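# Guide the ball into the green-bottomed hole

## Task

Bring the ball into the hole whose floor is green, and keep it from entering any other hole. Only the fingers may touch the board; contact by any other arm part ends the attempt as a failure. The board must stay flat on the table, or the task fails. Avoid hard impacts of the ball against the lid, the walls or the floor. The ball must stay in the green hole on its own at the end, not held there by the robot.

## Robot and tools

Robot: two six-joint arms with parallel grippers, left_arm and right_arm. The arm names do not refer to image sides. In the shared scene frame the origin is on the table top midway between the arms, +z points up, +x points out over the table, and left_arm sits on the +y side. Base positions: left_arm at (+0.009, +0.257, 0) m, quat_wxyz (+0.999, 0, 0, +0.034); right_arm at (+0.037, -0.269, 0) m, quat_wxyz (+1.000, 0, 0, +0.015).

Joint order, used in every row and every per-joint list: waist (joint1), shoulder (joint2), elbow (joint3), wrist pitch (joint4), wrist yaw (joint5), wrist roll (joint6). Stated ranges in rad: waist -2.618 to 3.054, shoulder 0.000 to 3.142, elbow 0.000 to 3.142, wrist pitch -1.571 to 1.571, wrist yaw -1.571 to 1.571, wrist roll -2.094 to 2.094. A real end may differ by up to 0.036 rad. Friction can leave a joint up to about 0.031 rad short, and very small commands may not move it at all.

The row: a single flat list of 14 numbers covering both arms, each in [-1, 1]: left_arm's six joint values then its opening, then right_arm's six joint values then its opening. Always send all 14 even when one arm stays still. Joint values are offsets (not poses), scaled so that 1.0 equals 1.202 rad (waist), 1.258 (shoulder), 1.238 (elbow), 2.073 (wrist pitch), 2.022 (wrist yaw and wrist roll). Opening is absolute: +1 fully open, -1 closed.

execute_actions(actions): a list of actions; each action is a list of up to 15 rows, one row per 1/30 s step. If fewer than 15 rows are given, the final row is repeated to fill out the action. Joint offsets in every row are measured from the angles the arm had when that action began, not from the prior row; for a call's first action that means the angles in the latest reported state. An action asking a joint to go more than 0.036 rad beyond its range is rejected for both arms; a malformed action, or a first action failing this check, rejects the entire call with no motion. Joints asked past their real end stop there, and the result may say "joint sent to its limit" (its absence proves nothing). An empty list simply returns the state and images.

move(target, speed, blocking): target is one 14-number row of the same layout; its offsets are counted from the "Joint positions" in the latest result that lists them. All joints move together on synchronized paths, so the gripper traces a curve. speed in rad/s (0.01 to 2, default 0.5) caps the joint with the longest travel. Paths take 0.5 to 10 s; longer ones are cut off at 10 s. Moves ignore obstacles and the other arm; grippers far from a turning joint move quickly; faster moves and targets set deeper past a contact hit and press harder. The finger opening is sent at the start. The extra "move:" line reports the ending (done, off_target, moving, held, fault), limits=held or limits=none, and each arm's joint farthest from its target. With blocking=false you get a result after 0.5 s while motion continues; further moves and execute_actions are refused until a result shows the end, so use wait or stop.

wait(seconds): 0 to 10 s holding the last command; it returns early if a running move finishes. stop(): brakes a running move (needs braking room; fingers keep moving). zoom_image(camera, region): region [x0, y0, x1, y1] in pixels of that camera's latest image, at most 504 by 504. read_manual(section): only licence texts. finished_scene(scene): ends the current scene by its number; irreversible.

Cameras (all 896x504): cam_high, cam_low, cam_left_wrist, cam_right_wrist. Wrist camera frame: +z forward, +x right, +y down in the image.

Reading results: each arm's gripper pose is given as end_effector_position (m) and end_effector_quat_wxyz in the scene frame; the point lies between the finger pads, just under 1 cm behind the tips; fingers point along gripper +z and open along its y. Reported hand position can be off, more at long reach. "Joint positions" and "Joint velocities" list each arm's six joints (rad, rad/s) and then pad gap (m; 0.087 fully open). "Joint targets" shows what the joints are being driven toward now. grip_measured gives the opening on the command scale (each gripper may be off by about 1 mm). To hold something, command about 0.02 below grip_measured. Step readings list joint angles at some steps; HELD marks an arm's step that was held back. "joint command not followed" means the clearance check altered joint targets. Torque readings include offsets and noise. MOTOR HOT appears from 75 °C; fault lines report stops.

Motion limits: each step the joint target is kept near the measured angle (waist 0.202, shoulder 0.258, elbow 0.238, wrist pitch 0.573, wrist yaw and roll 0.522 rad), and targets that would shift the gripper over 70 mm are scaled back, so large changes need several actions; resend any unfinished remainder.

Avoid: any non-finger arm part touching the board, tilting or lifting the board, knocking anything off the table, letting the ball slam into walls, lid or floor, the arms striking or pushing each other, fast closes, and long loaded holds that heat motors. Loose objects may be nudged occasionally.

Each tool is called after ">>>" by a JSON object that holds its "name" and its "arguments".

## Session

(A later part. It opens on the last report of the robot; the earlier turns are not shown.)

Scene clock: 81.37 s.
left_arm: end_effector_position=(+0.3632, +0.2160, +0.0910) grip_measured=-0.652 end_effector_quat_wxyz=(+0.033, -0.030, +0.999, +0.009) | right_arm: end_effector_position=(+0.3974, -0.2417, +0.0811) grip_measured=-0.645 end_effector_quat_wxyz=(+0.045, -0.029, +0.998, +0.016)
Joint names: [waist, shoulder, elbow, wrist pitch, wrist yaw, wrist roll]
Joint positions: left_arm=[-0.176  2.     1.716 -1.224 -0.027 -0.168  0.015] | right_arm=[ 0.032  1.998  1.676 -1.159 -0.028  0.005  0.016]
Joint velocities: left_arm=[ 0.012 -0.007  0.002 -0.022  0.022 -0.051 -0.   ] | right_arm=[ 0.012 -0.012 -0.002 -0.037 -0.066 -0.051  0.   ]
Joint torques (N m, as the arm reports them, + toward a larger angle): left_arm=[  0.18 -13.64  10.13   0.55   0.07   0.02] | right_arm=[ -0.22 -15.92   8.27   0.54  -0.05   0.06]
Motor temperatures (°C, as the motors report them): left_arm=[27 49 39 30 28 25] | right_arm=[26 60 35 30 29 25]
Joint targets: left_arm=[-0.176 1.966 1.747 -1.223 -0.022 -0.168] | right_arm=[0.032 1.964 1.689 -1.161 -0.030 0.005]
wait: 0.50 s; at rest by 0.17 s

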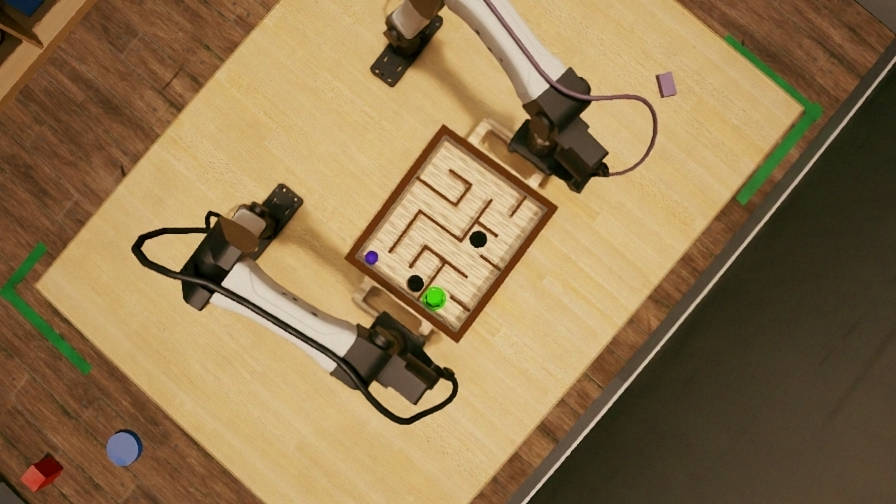

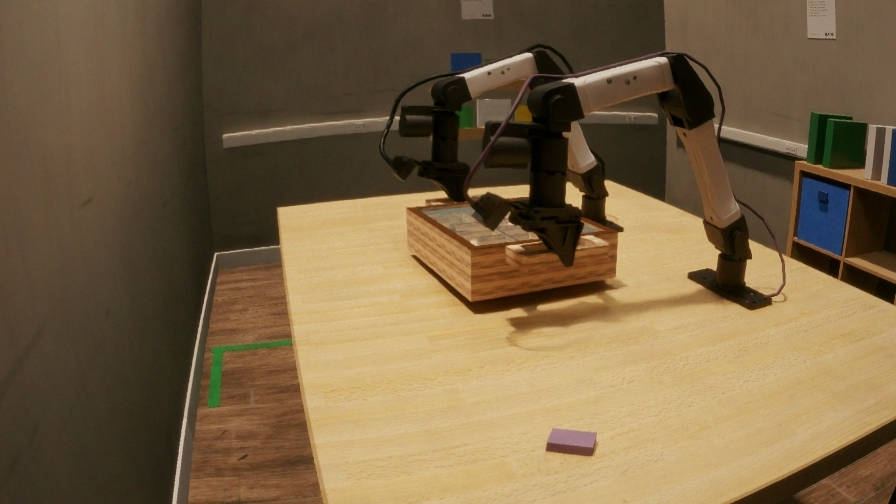

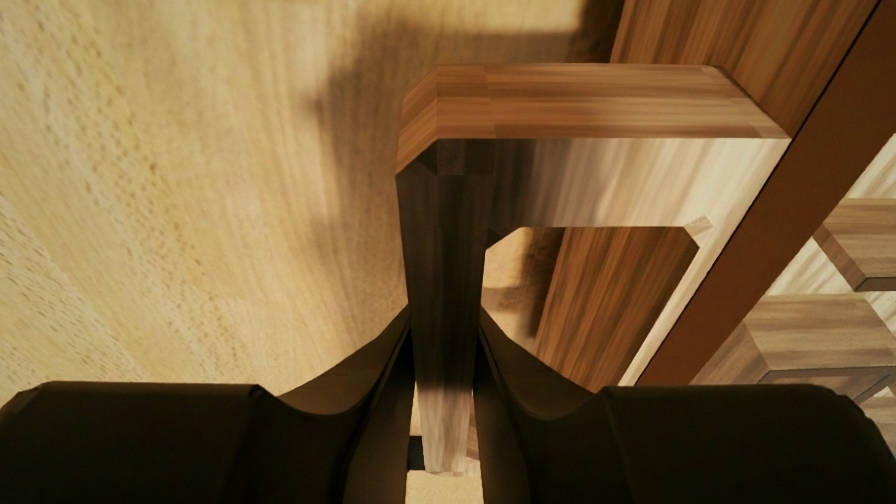

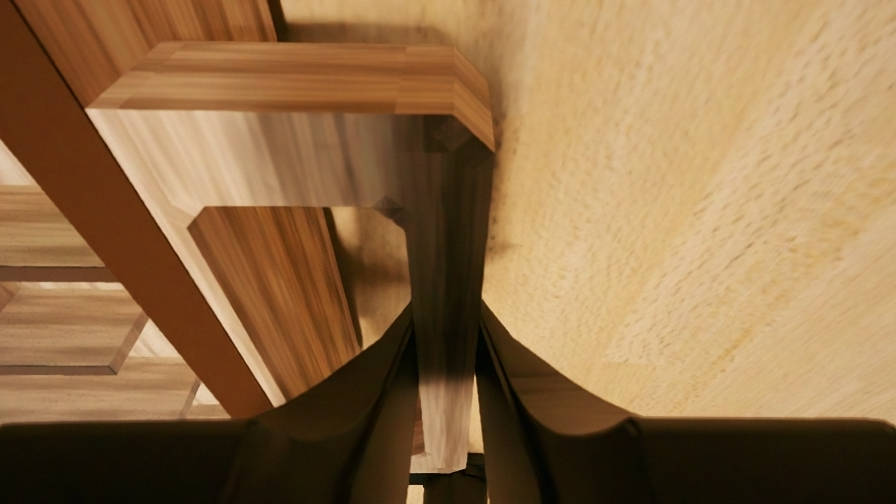

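>>> {"name": "execute_actions", "arguments": {"actions": [[[0,-0.027,0.025,-0.012,0,0,-0.78,0,-0.027,0.01,-0.014,0,0,-0.78],[0,-0.027,0.025,-0.018,0,0,-0.78,0,-0.027,0.01,-0.021,0,0,-0.78],[0,-0.027,0.025,-0.023,0,0,-0.78,0,-0.027,0.01,-0.026,0,0,-0.78],[0,-0.027,0.025,-0.028,0,0,-0.78,0,-0.027,0.01,-0.031,0,0,-0.78],[0,-0.027,0.025,-0.033,0,0,-0.78,0,-0.027,0.01,-0.036,0,0,-0.78]]]}}

>>> {"name": "wait", "arguments": {"seconds": 0.55}}

>>> {"name": "execute_actions", "arguments": {"actions": [[[0,-0.027,0.025,0,0,0,-0.78,0,-0.027,0.01,0,0,0,-0.78],[0,-0.027,0.025,0.008,0,0,-0.78,0,-0.027,0.01,0.007,0,0,-0.78],[0,-0.027,0.025,0.015,0,0,-0.78,0,-0.027,0.01,0.013,0,0,-0.78]]]}}

>>> {"name": "wait", "arguments": {"seconds": 1}}

Scene clock: 90.70 s.
left_arm: end_effector_position=(+0.3544, +0.2161, +0.0920) grip_measured=-0.652 end_effector_quat_wxyz=(+0.016, -0.030, +0.999, +0.009) | right_arm: end_effector_position=(+0.3880, -0.2420, +0.0820) grip_measured=-0.645 end_effector_quat_wxyz=(+0.026, -0.028, +0.999, +0.016)
Joint names: [waist, shoulder, elbow, wrist pitch, wrist yaw, wrist roll]
Joint positions: left_arm=[-0.176  2.     1.716 -1.258 -0.022 -0.168  0.015] | right_arm=[ 0.032  1.998  1.676 -1.196 -0.03   0.005  0.016]
Joint velocities: left_arm=[-0.002  0.022  0.007 -0.007 -0.037  0.007 -0.   ] | right_arm=[-0.012 -0.022 -0.007  0.037 -0.037 -0.037 -0.   ]
Joint torques (N m, as the arm reports them, + toward a larger angle): left_arm=[  0.19 -13.59  10.05   0.1   -0.04   0.02] | right_arm=[ -0.43 -15.7    7.96   0.17  -0.06  -0.03]
Motor temperatures (°C, as the motors report them): left_arm=[27 50 40 30 28 25] | right_arm=[26 62 36 30 29 25]
Joint targets: left_arm=[-0.176 1.966 1.747 -1.292 -0.026 -0.168] | right_arm=[0.032 1.964 1.689 -1.233 -0.029 0.005]
Step readings (joint positions):
0: left_arm=[-0.176 2.000 1.716 -1.224 -0.027 -0.168] | right_arm=[0.032 1.998 1.676 -1.159 -0.028 0.005]
1: left_arm=[-0.176 2.000 1.716 -1.224 -0.027 -0.168] | right_arm=[0.032 1.998 1.676 -1.159 -0.028 0.005]
2: left_arm=[-0.176 2.000 1.716 -1.224 -0.027 -0.168] | right_arm=[0.032 1.998 1.676 -1.160 -0.028 0.005]
4: left_arm=[-0.176 2.000 1.716 -1.228 -0.027 -0.168] | right_arm=[0.032 1.998 1.676 -1.165 -0.028 0.005]
8: left_arm=[-0.176 2.000 1.716 -1.248 -0.024 -0.168] | right_arm=[0.032 1.998 1.676 -1.185 -0.030 0.005]
15: Joint positions above

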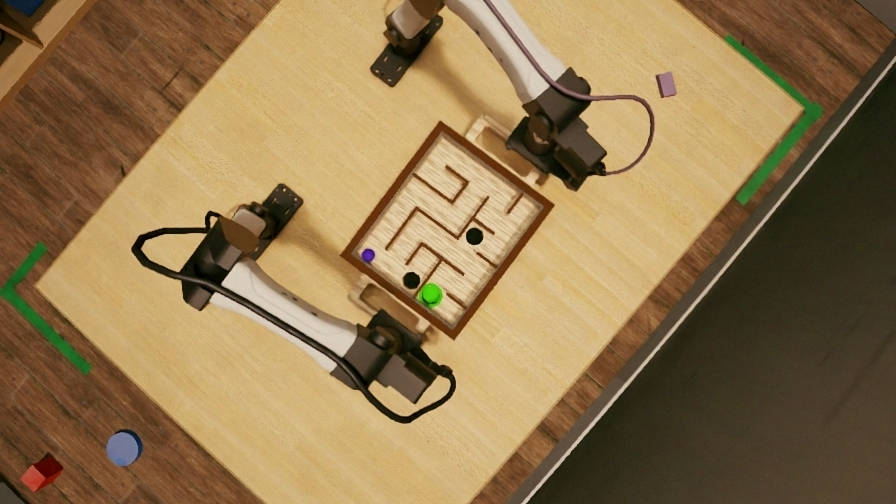

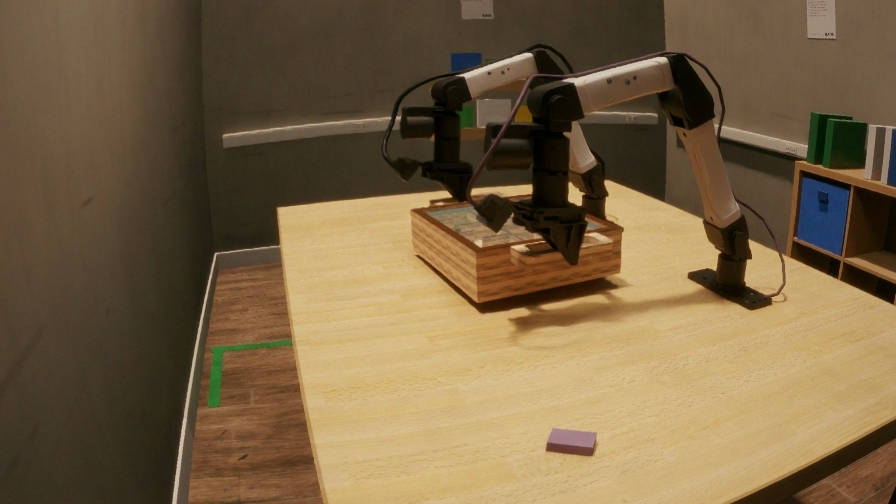

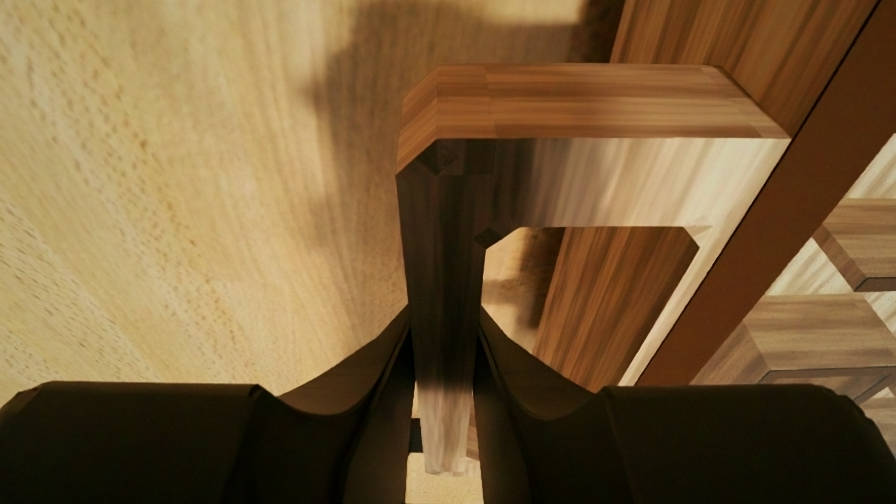

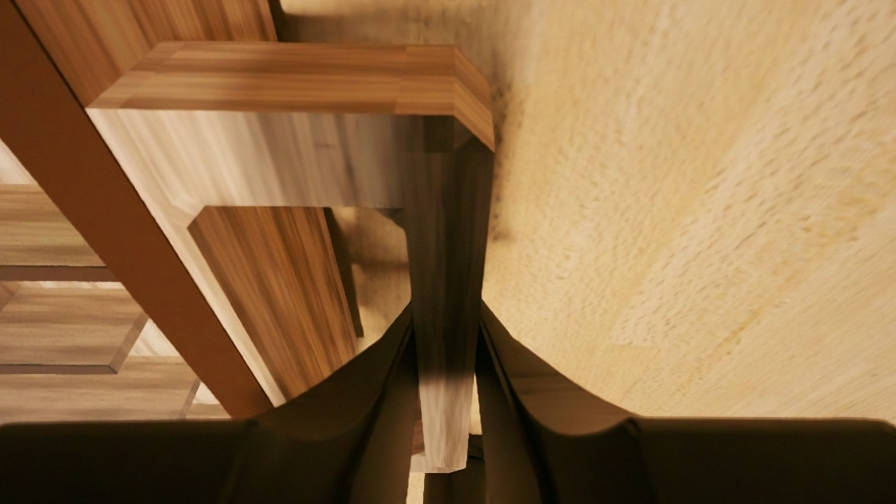

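Scene clock: 91.27 s.
left_arm: end_effector_position=(+0.3544, +0.2161, +0.0920) grip_measured=-0.652 end_effector_quat_wxyz=(+0.016, -0.030, +0.999, +0.009) | right_arm: end_effector_position=(+0.3880, -0.2420, +0.0820) grip_measured=-0.645 end_effector_quat_wxyz=(+0.026, -0.028, +0.999, +0.016)
Joint names: [waist, shoulder, elbow, wrist pitch, wrist yaw, wrist roll]
Joint positions: left_arm=[-0.176  2.     1.716 -1.258 -0.022 -0.168  0.015] | right_arm=[ 0.032  1.998  1.676 -1.196 -0.03   0.005  0.016]
Joint velocities: left_arm=[ 0.007 -0.012  0.007 -0.007  0.066  0.007 -0.001] | right_arm=[-0.007 -0.012 -0.012  0.007 -0.037 -0.081 -0.   ]
Joint torques (N m, as the arm reports them, + toward a larger angle): left_arm=[  0.18 -13.58  10.07   0.11  -0.03   0.02] | right_arm=[ -0.18 -15.75   8.1    0.2    0.02   0.07]
Motor temperatures (°C, as the motors report them): left_arm=[27 50 40 30 28 25] | right_arm=[26 62 36 30 29 25]
Joint targets: left_arm=[-0.176 1.966 1.747 -1.292 -0.026 -0.168] | right_arm=[0.032 1.964 1.689 -1.233 -0.029 0.005]
wait: 0.57 s; at rest by 0.17 s

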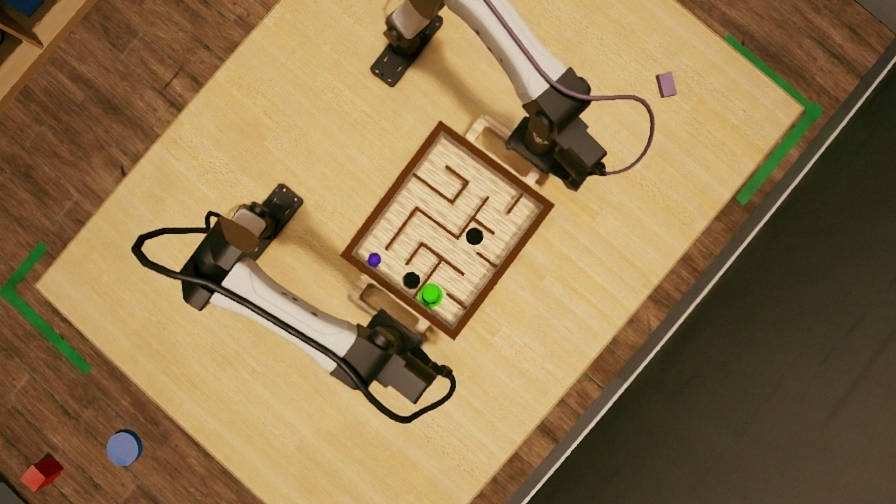

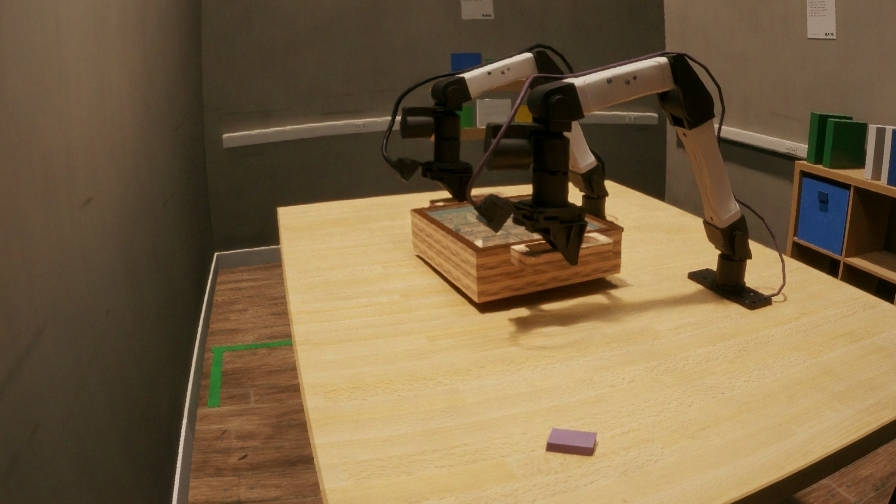

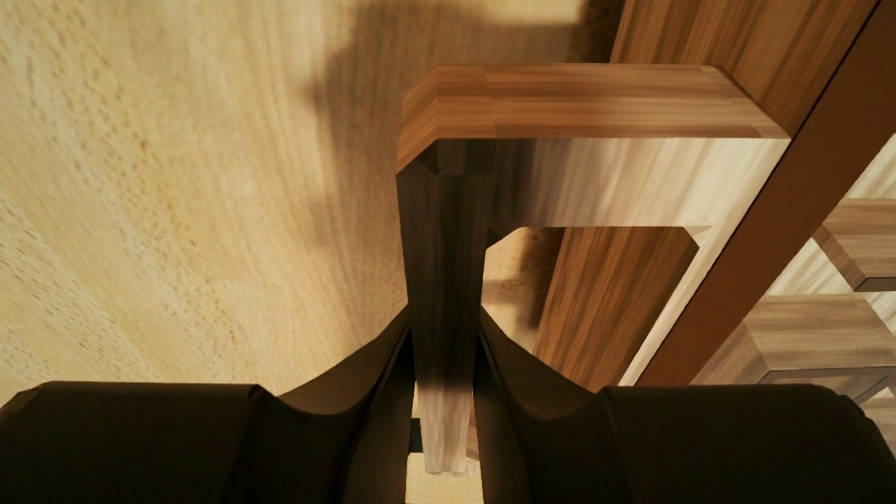

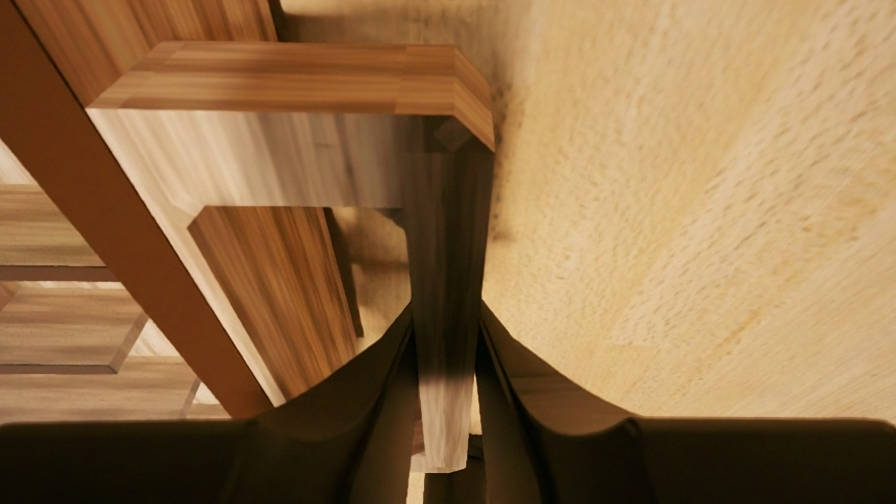

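Scene clock: 91.77 s.
left_arm: end_effector_position=(+0.3620, +0.2159, +0.0911) grip_measured=-0.652 end_effector_quat_wxyz=(+0.031, -0.030, +0.999, +0.009) | right_arm: end_effector_position=(+0.3960, -0.2418, +0.0812) grip_measured=-0.645 end_effector_quat_wxyz=(+0.042, -0.029, +0.999, +0.016)
Joint names: [waist, shoulder, elbow, wrist pitch, wrist yaw, wrist roll]
Joint positions: left_arm=[-0.176  2.     1.716 -1.228 -0.025 -0.168  0.015] | right_arm=[ 0.032  1.998  1.676 -1.164 -0.029  0.005  0.016]
Joint velocities: left_arm=[ 0.022  0.002 -0.022 -0.007 -0.022  0.007 -0.001] | right_arm=[-0.012 -0.012 -0.012  0.007 -0.007 -0.125  0.   ]
Joint torques (N m, as the arm reports them, + toward a larger angle): left_arm=[  0.18 -13.64  10.1    0.54   0.06   0.02] | right_arm=[ -0.25 -15.93   8.13   0.59  -0.04   0.03]
Motor temperatures (°C, as the motors report them): left_arm=[27 50 40 30 28 25] | right_arm=[26 62 36 30 29 25]
Joint targets: left_arm=[-0.176 1.966 1.747 -1.227 -0.022 -0.168] | right_arm=[0.032 1.964 1.689 -1.169 -0.030 0.005]
Step readings (joint positions):
0: left_arm=[-0.176 2.000 1.716 -1.258 -0.022 -0.168] | right_arm=[0.032 1.998 1.676 -1.196 -0.030 0.005]
1: left_arm=[-0.176 2.000 1.716 -1.258 -0.022 -0.168] | right_arm=[0.032 1.998 1.676 -1.195 -0.030 0.005]
2: left_arm=[-0.176 2.000 1.716 -1.257 -0.021 -0.168] | right_arm=[0.032 1.998 1.676 -1.193 -0.030 0.005]
4: left_arm=[-0.176 2.000 1.716 -1.249 -0.022 -0.168] | right_arm=[0.032 1.998 1.676 -1.186 -0.030 0.005]
8: left_arm=[-0.176 2.000 1.716 -1.233 -0.024 -0.168] | right_arm=[0.032 1.998 1.676 -1.169 -0.029 0.005]
15: Joint positions above

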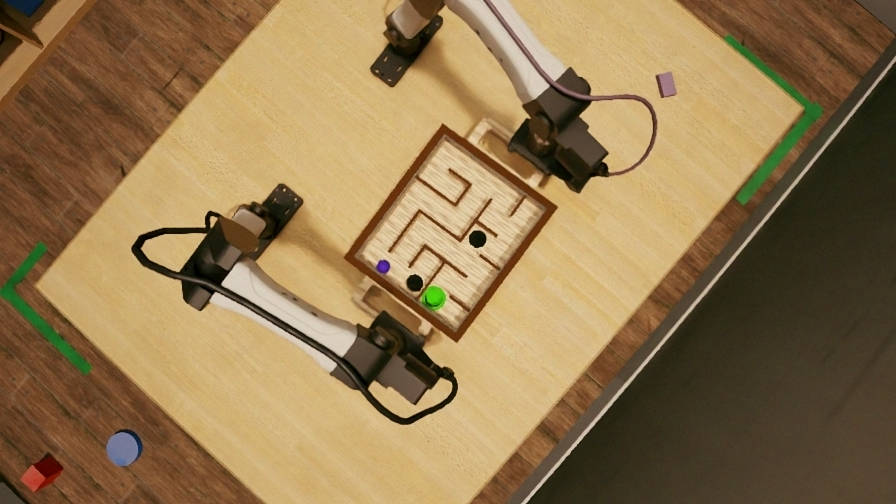

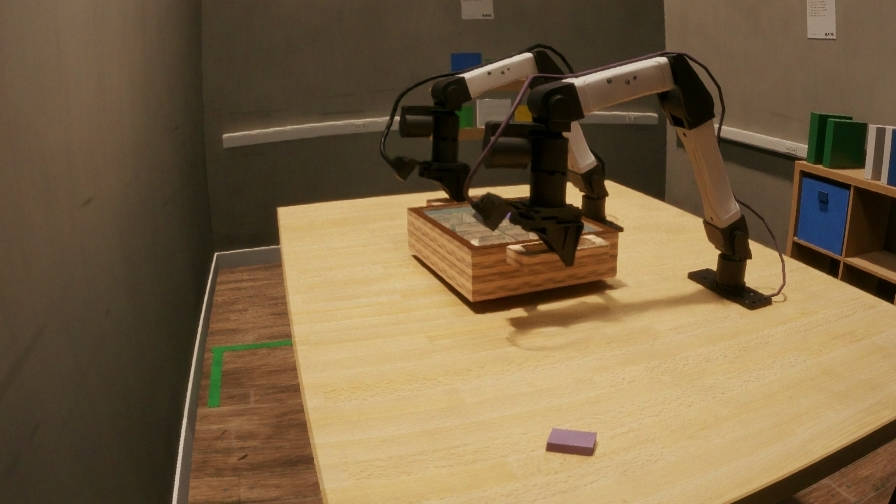

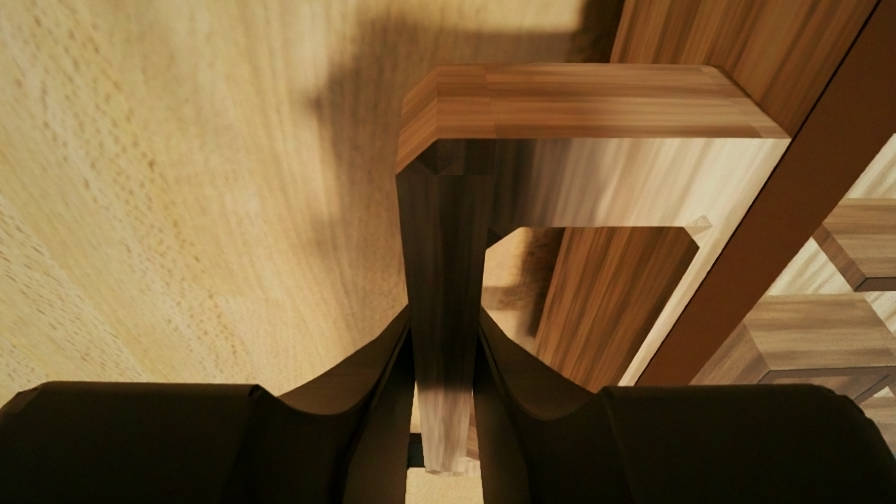

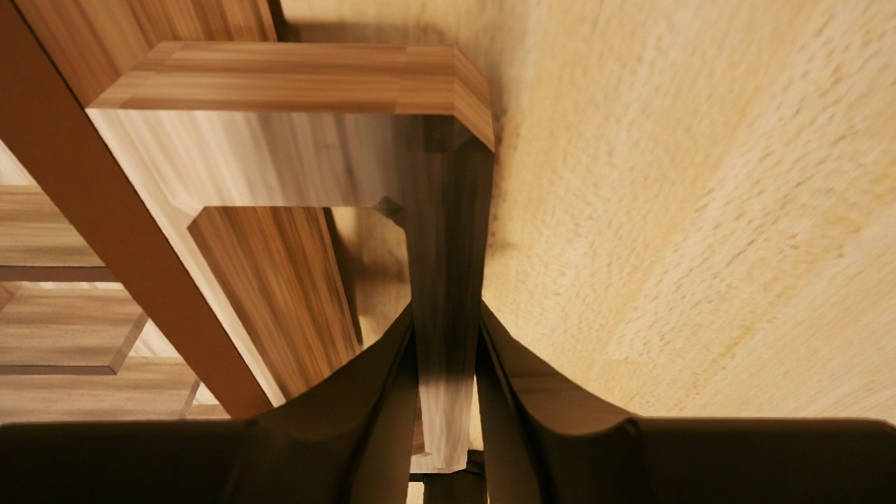

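Scene clock: 92.77 s.
left_arm: end_effector_position=(+0.3620, +0.2159, +0.0911) grip_measured=-0.652 end_effector_quat_wxyz=(+0.031, -0.030, +0.999, +0.009) | right_arm: end_effector_position=(+0.3960, -0.2418, +0.0812) grip_measured=-0.645 end_effector_quat_wxyz=(+0.042, -0.029, +0.999, +0.016)
Joint names: [waist, shoulder, elbow, wrist pitch, wrist yaw, wrist roll]
Joint positions: left_arm=[-0.176  2.     1.716 -1.228 -0.025 -0.168  0.015] | right_arm=[ 0.032  1.998  1.676 -1.164 -0.029  0.005  0.016]
Joint velocities: left_arm=[ 0.007  0.002 -0.007 -0.051 -0.081  0.037 -0.   ] | right_arm=[ 0.002 -0.017 -0.022 -0.051  0.007  0.037  0.001]
Joint torques (N m, as the arm reports them, + toward a larger angle): left_arm=[  0.2  -13.64  10.13   0.55   0.06   0.02] | right_arm=[  0.08 -15.82   8.3    0.54  -0.01   0.03]
Motor temperatures (°C, as the motors report them): left_arm=[27 50 40 30 28 25] | right_arm=[26 62 36 30 29 25]
Joint targets: left_arm=[-0.176 1.966 1.747 -1.227 -0.022 -0.168] | right_arm=[0.032 1.964 1.689 -1.169 -0.030 0.005]
wait: 1.00 s; at rest by 0.17 s

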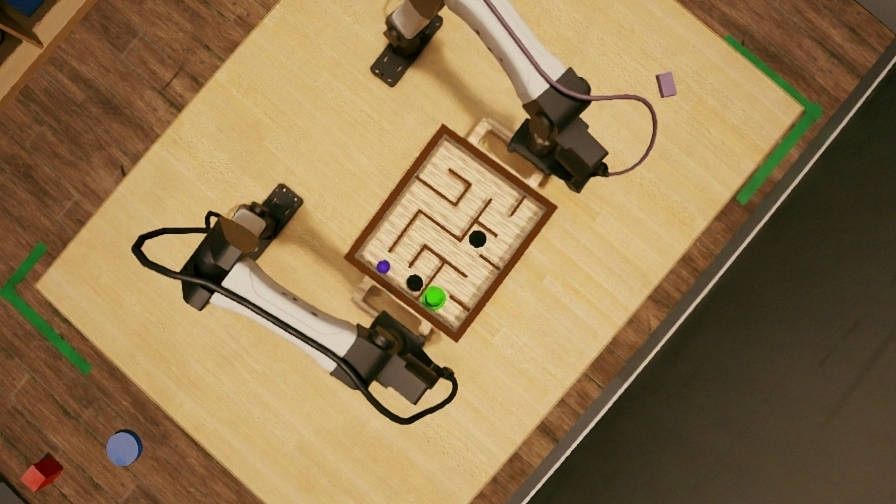

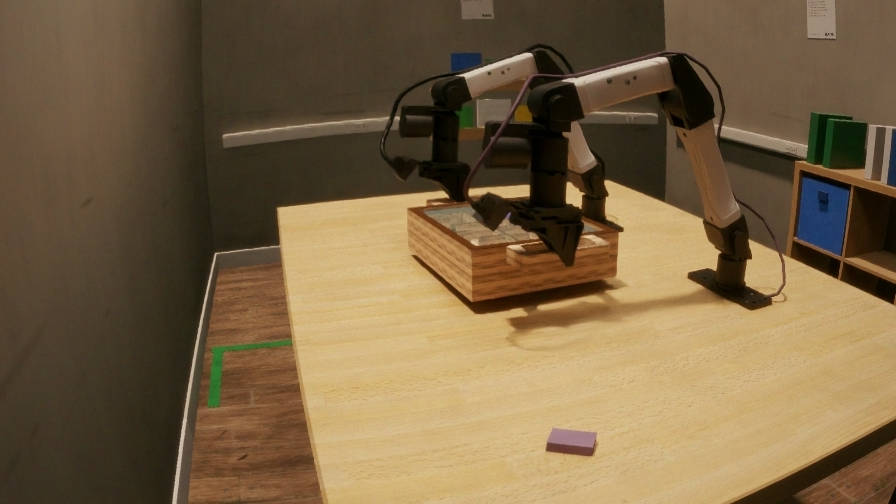

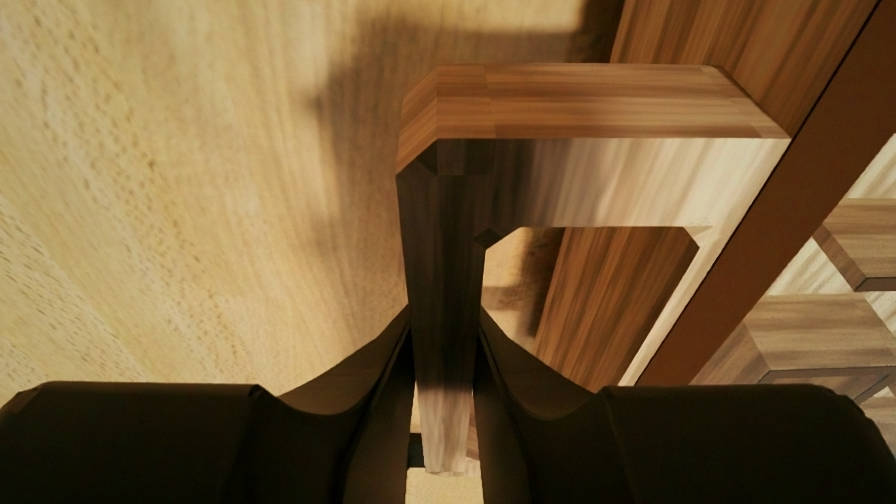

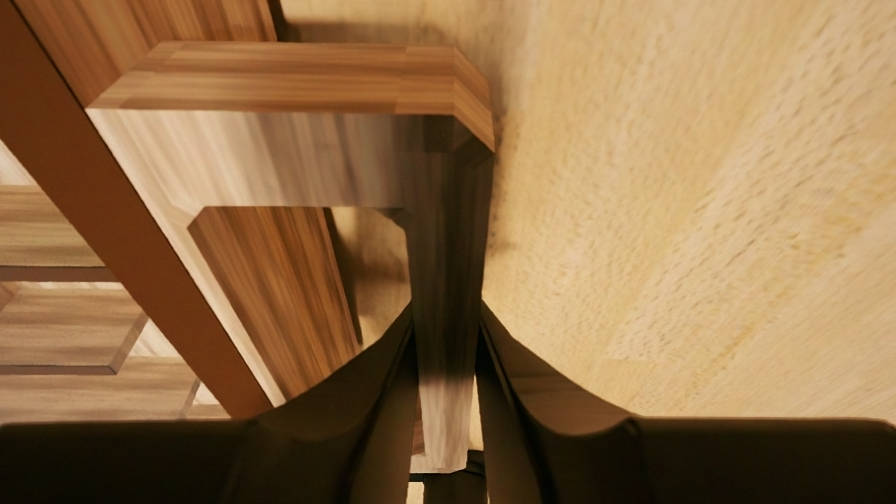

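>>> {"name": "execute_actions", "arguments": {"actions": [[[0,-0.027,0.025,-0.012,0,0,-0.78,0,-0.027,0.01,-0.014,0,0,-0.78],[0,-0.027,0.025,-0.017,0,0,-0.78,0,-0.027,0.01,-0.019,0,0,-0.78],[0,-0.027,0.025,-0.022,0,0,-0.78,0,-0.027,0.01,-0.024,0,0,-0.78],[0,-0.027,0.025,-0.027,0,0,-0.78,0,-0.027,0.01,-0.029,0,0,-0.78],[0,-0.027,0.025,-0.031,0,0,-0.78,0,-0.027,0.01,-0.033,0,0,-0.78]]]}}

>>> {"name": "wait", "arguments": {"seconds": 0.35}}

>>> {"name": "execute_actions", "arguments": {"actions": [[[0,-0.027,0.025,0,0,0,-0.78,0,-0.027,0.01,0,0,0,-0.78],[0,-0.027,0.025,0.008,0,0,-0.78,0,-0.027,0.01,0.007,0,0,-0.78],[0,-0.027,0.025,0.014,0,0,-0.78,0,-0.027,0.01,0.012,0,0,-0.78]]]}}

Scene clock: 103.20 s.
left_arm: end_effector_position=(+0.3544, +0.2161, +0.0920) grip_measured=-0.652 end_effector_quat_wxyz=(+0.016, -0.030, +0.999, +0.009) | right_arm: end_effector_position=(+0.3880, -0.2420, +0.0820) grip_measured=-0.645 end_effector_quat_wxyz=(+0.026, -0.028, +0.999, +0.016)
Joint names: [waist, shoulder, elbow, wrist pitch, wrist yaw, wrist roll]
Joint positions: left_arm=[-0.176  2.     1.716 -1.258 -0.022 -0.168  0.015] | right_arm=[ 0.032  1.998  1.676 -1.196 -0.03   0.005  0.016]
Joint velocities: left_arm=[-0.012  0.002 -0.012 -0.037  0.066  0.051  0.   ] | right_arm=[-0.022 -0.012  0.002 -0.051  0.022 -0.007 -0.002]
Joint torques (N m, as the arm reports them, + toward a larger angle): left_arm=[  0.2  -13.58  10.07   0.12  -0.03   0.02] | right_arm=[ -0.29 -15.78   8.05   0.18   0.04   0.  ]
Motor temperatures (°C, as the motors report them): left_arm=[27 51 41 30 28 25] | right_arm=[26 64 36 30 29 25]
Joint targets: left_arm=[-0.176 1.966 1.747 -1.292 -0.026 -0.168] | right_arm=[0.032 1.964 1.689 -1.233 -0.029 0.005]
Step readings (joint positions):
0: left_arm=[-0.176 2.000 1.716 -1.228 -0.025 -0.168] | right_arm=[0.032 1.998 1.676 -1.164 -0.029 0.005]
1: left_arm=[-0.176 2.000 1.716 -1.228 -0.026 -0.168] | right_arm=[0.032 1.998 1.676 -1.164 -0.029 0.005]
2: left_arm=[-0.176 2.000 1.716 -1.229 -0.026 -0.168] | right_arm=[0.032 1.998 1.676 -1.165 -0.029 0.005]
4: left_arm=[-0.176 2.000 1.716 -1.232 -0.026 -0.168] | right_arm=[0.032 1.998 1.676 -1.169 -0.029 0.005]
8: left_arm=[-0.176 2.000 1.716 -1.249 -0.024 -0.168] | right_arm=[0.032 1.998 1.676 -1.187 -0.030 0.005]
15: Joint positions above

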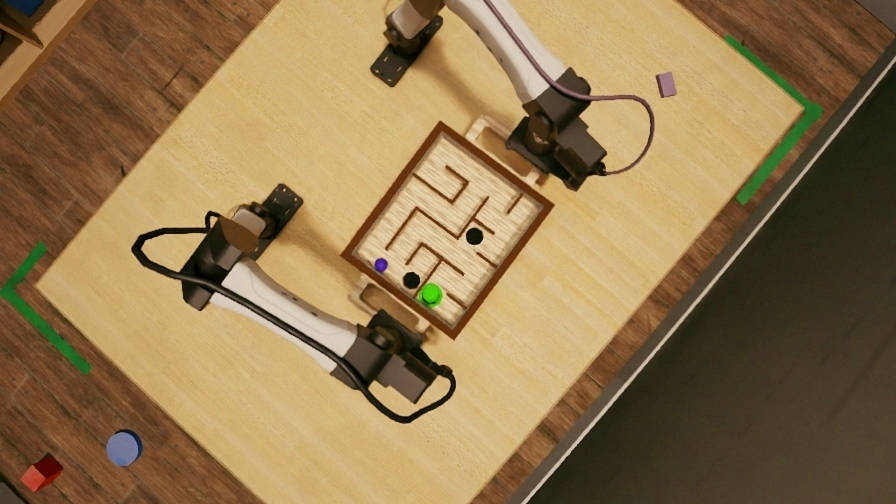

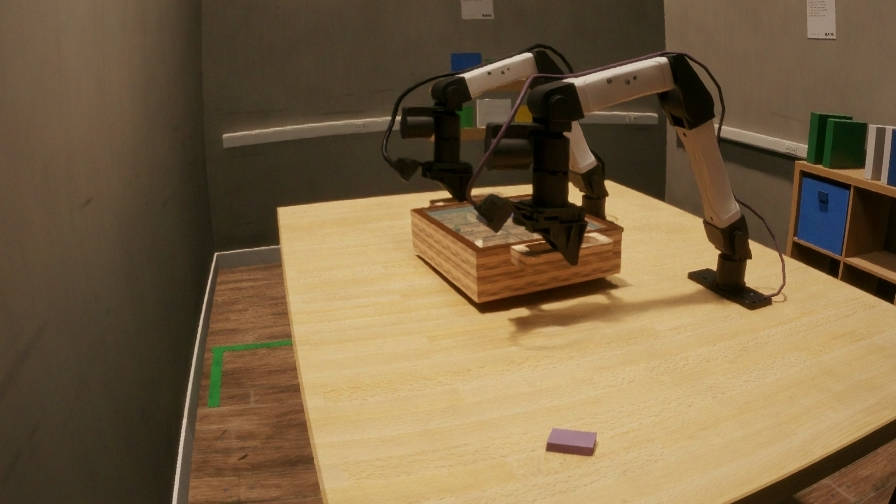

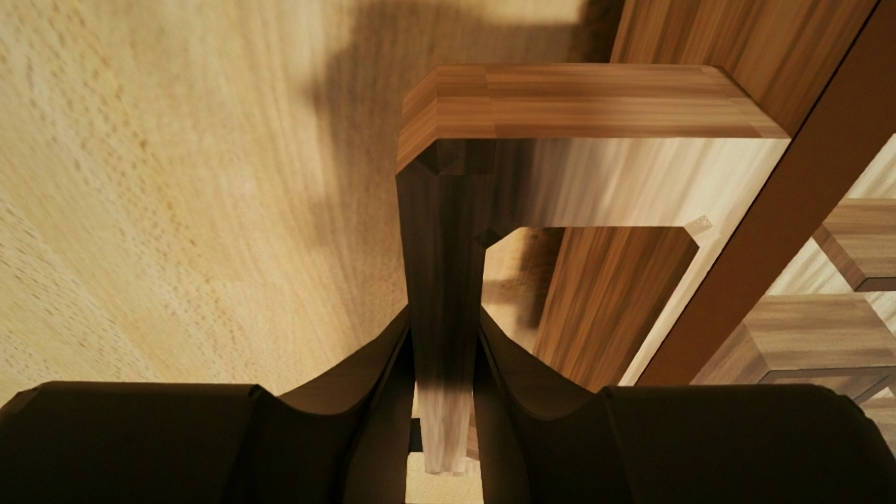

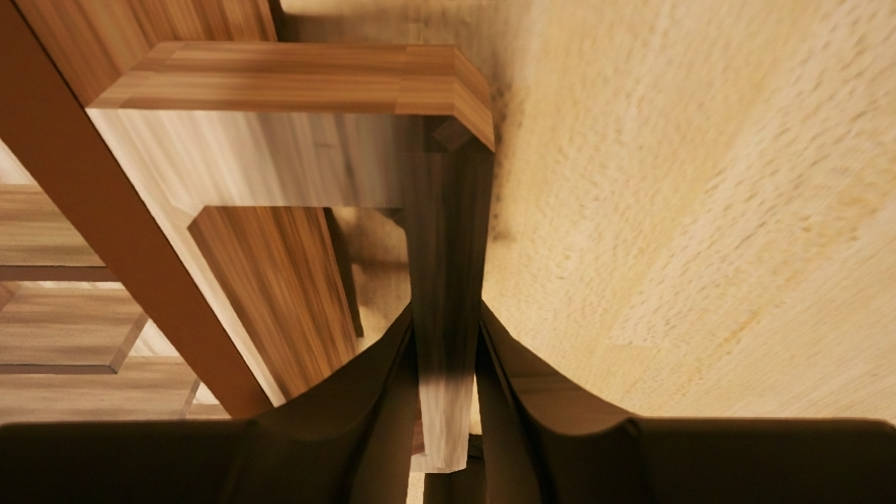

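Scene clock: 103.57 s.
left_arm: end_effector_position=(+0.3544, +0.2161, +0.0920) grip_measured=-0.652 end_effector_quat_wxyz=(+0.016, -0.030, +0.999, +0.009) | right_arm: end_effector_position=(+0.3880, -0.2420, +0.0820) grip_measured=-0.645 end_effector_quat_wxyz=(+0.026, -0.028, +0.999, +0.016)
Joint names: [waist, shoulder, elbow, wrist pitch, wrist yaw, wrist roll]
Joint positions: left_arm=[-0.176  2.     1.716 -1.258 -0.022 -0.168  0.015] | right_arm=[ 0.032  1.998  1.676 -1.196 -0.03   0.005  0.016]
Joint velocities: left_arm=[ 0.002  0.012 -0.002 -0.007  0.022  0.007 -0.001] | right_arm=[-0.007 -0.007  0.002 -0.007 -0.051 -0.037  0.001]
Joint torques (N m, as the arm reports them, + toward a larger angle): left_arm=[  0.2  -13.59  10.06   0.1   -0.02   0.02] | right_arm=[ -0.23 -15.85   8.24   0.23   0.     0.06]
Motor temperatures (°C, as the motors report them): left_arm=[27 52 41 30 28 25] | right_arm=[26 64 36 30 29 25]
Joint targets: left_arm=[-0.176 1.966 1.747 -1.292 -0.026 -0.168] | right_arm=[0.032 1.964 1.689 -1.233 -0.029 0.005]
wait: 0.37 s; at rest by 0.17 s

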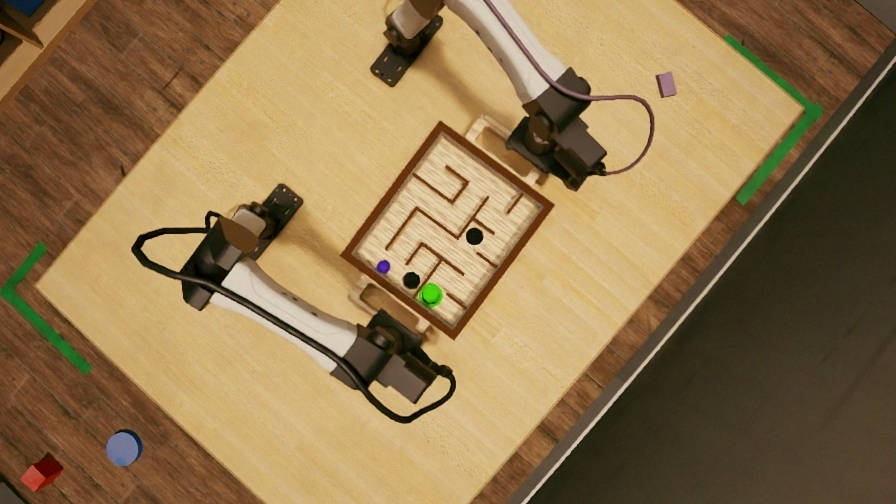

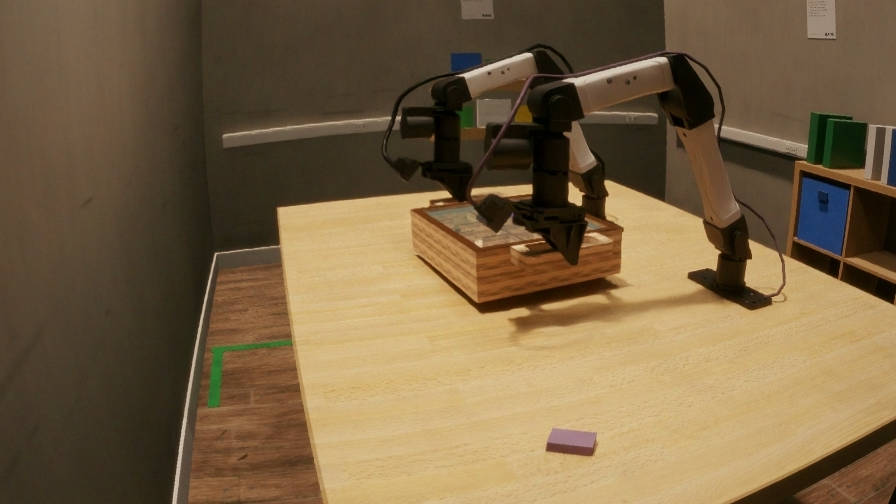

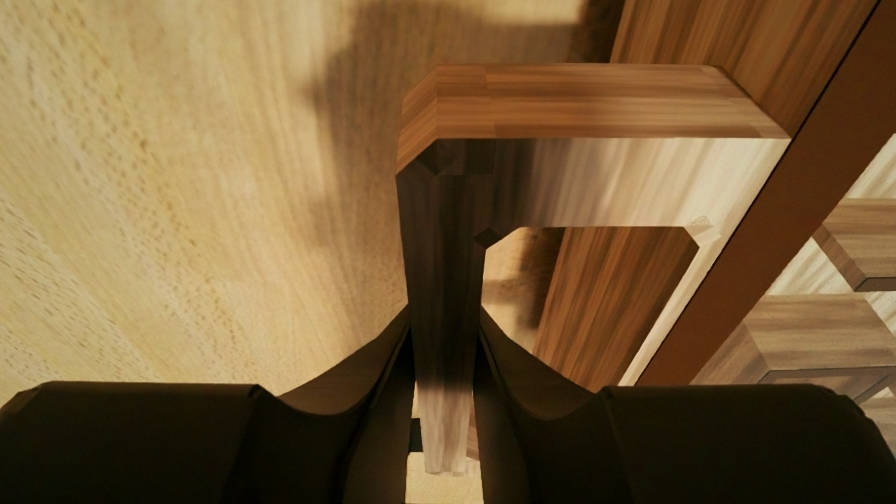

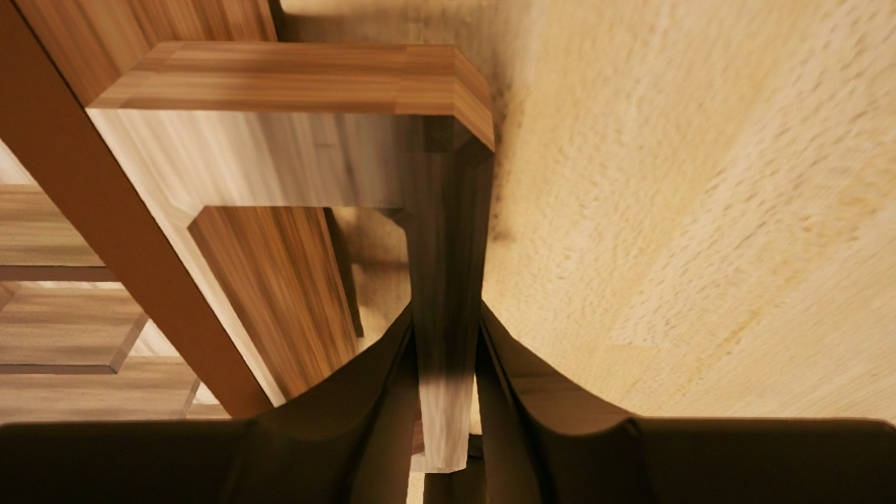

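Scene clock: 104.07 s.
left_arm: end_effector_position=(+0.3615, +0.2159, +0.0912) grip_measured=-0.652 end_effector_quat_wxyz=(+0.030, -0.030, +0.999, +0.008) | right_arm: end_effector_position=(+0.3955, -0.2418, +0.0813) grip_measured=-0.645 end_effector_quat_wxyz=(+0.041, -0.029, +0.999, +0.016)
Joint names: [waist, shoulder, elbow, wrist pitch, wrist yaw, wrist roll]
Joint positions: left_arm=[-0.176  2.     1.716 -1.231 -0.025 -0.168  0.015] | right_arm=[ 0.032  1.998  1.676 -1.166 -0.029  0.005  0.016]
Joint velocities: left_arm=[ 0.002  0.002  0.012 -0.007 -0.007 -0.037 -0.001] | right_arm=[ 0.007 -0.007  0.002  0.022 -0.007  0.037 -0.001]
Joint torques (N m, as the arm reports them, + toward a larger angle): left_arm=[  0.19 -13.64  10.1    0.56   0.06   0.02] | right_arm=[ -0.19 -16.08   8.31   0.5    0.05   0.06]
Motor temperatures (°C, as the motors report them): left_arm=[27 52 41 30 28 25] | right_arm=[26 64 36 30 29 25]
Joint targets: left_arm=[-0.176 1.966 1.747 -1.230 -0.022 -0.168] | right_arm=[0.032 1.964 1.689 -1.171 -0.030 0.005]
Step readings (joint positions):
0: left_arm=[-0.176 2.000 1.716 -1.258 -0.022 -0.168] | right_arm=[0.032 1.998 1.676 -1.196 -0.030 0.005]
1: left_arm=[-0.176 2.000 1.716 -1.258 -0.021 -0.168] | right_arm=[0.032 1.998 1.676 -1.196 -0.030 0.005]
2: left_arm=[-0.176 2.000 1.716 -1.257 -0.021 -0.168] | right_arm=[0.032 1.998 1.676 -1.194 -0.030 0.005]
4: left_arm=[-0.176 2.000 1.716 -1.250 -0.022 -0.168] | right_arm=[0.032 1.998 1.676 -1.186 -0.030 0.005]
8: left_arm=[-0.176 2.000 1.716 -1.235 -0.024 -0.168] | right_arm=[0.032 1.998 1.676 -1.171 -0.029 0.005]
15: Joint positions above

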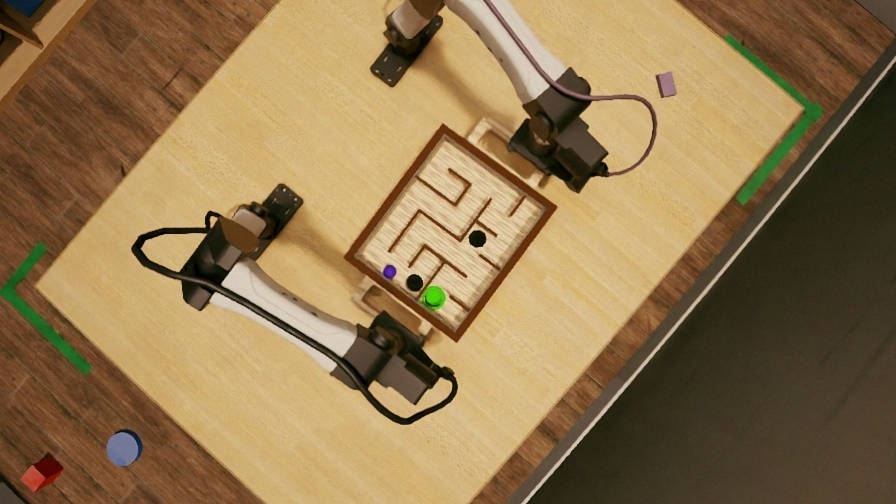

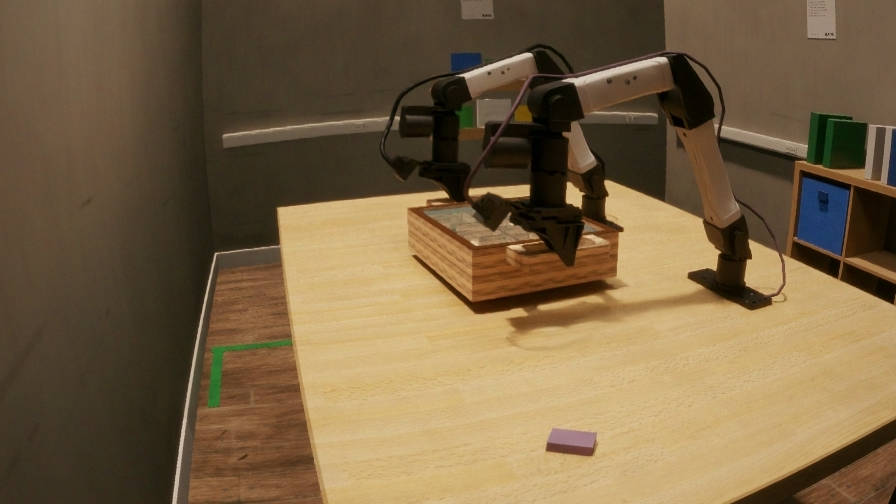

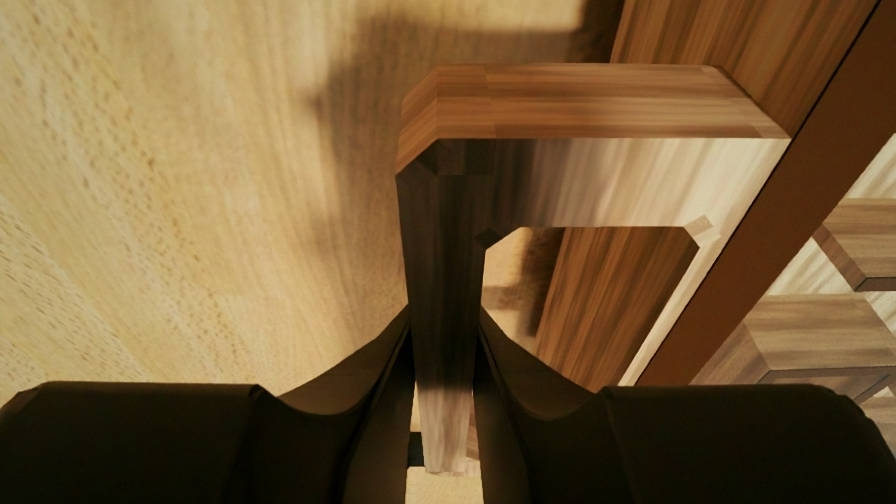

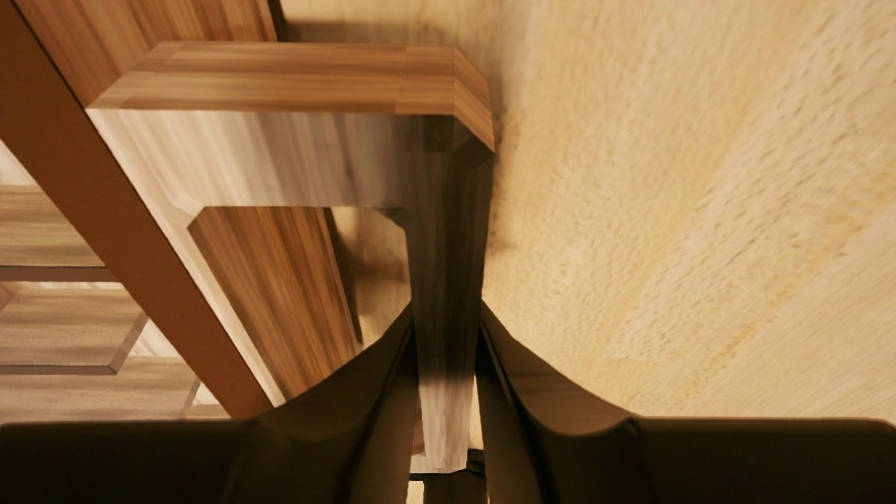

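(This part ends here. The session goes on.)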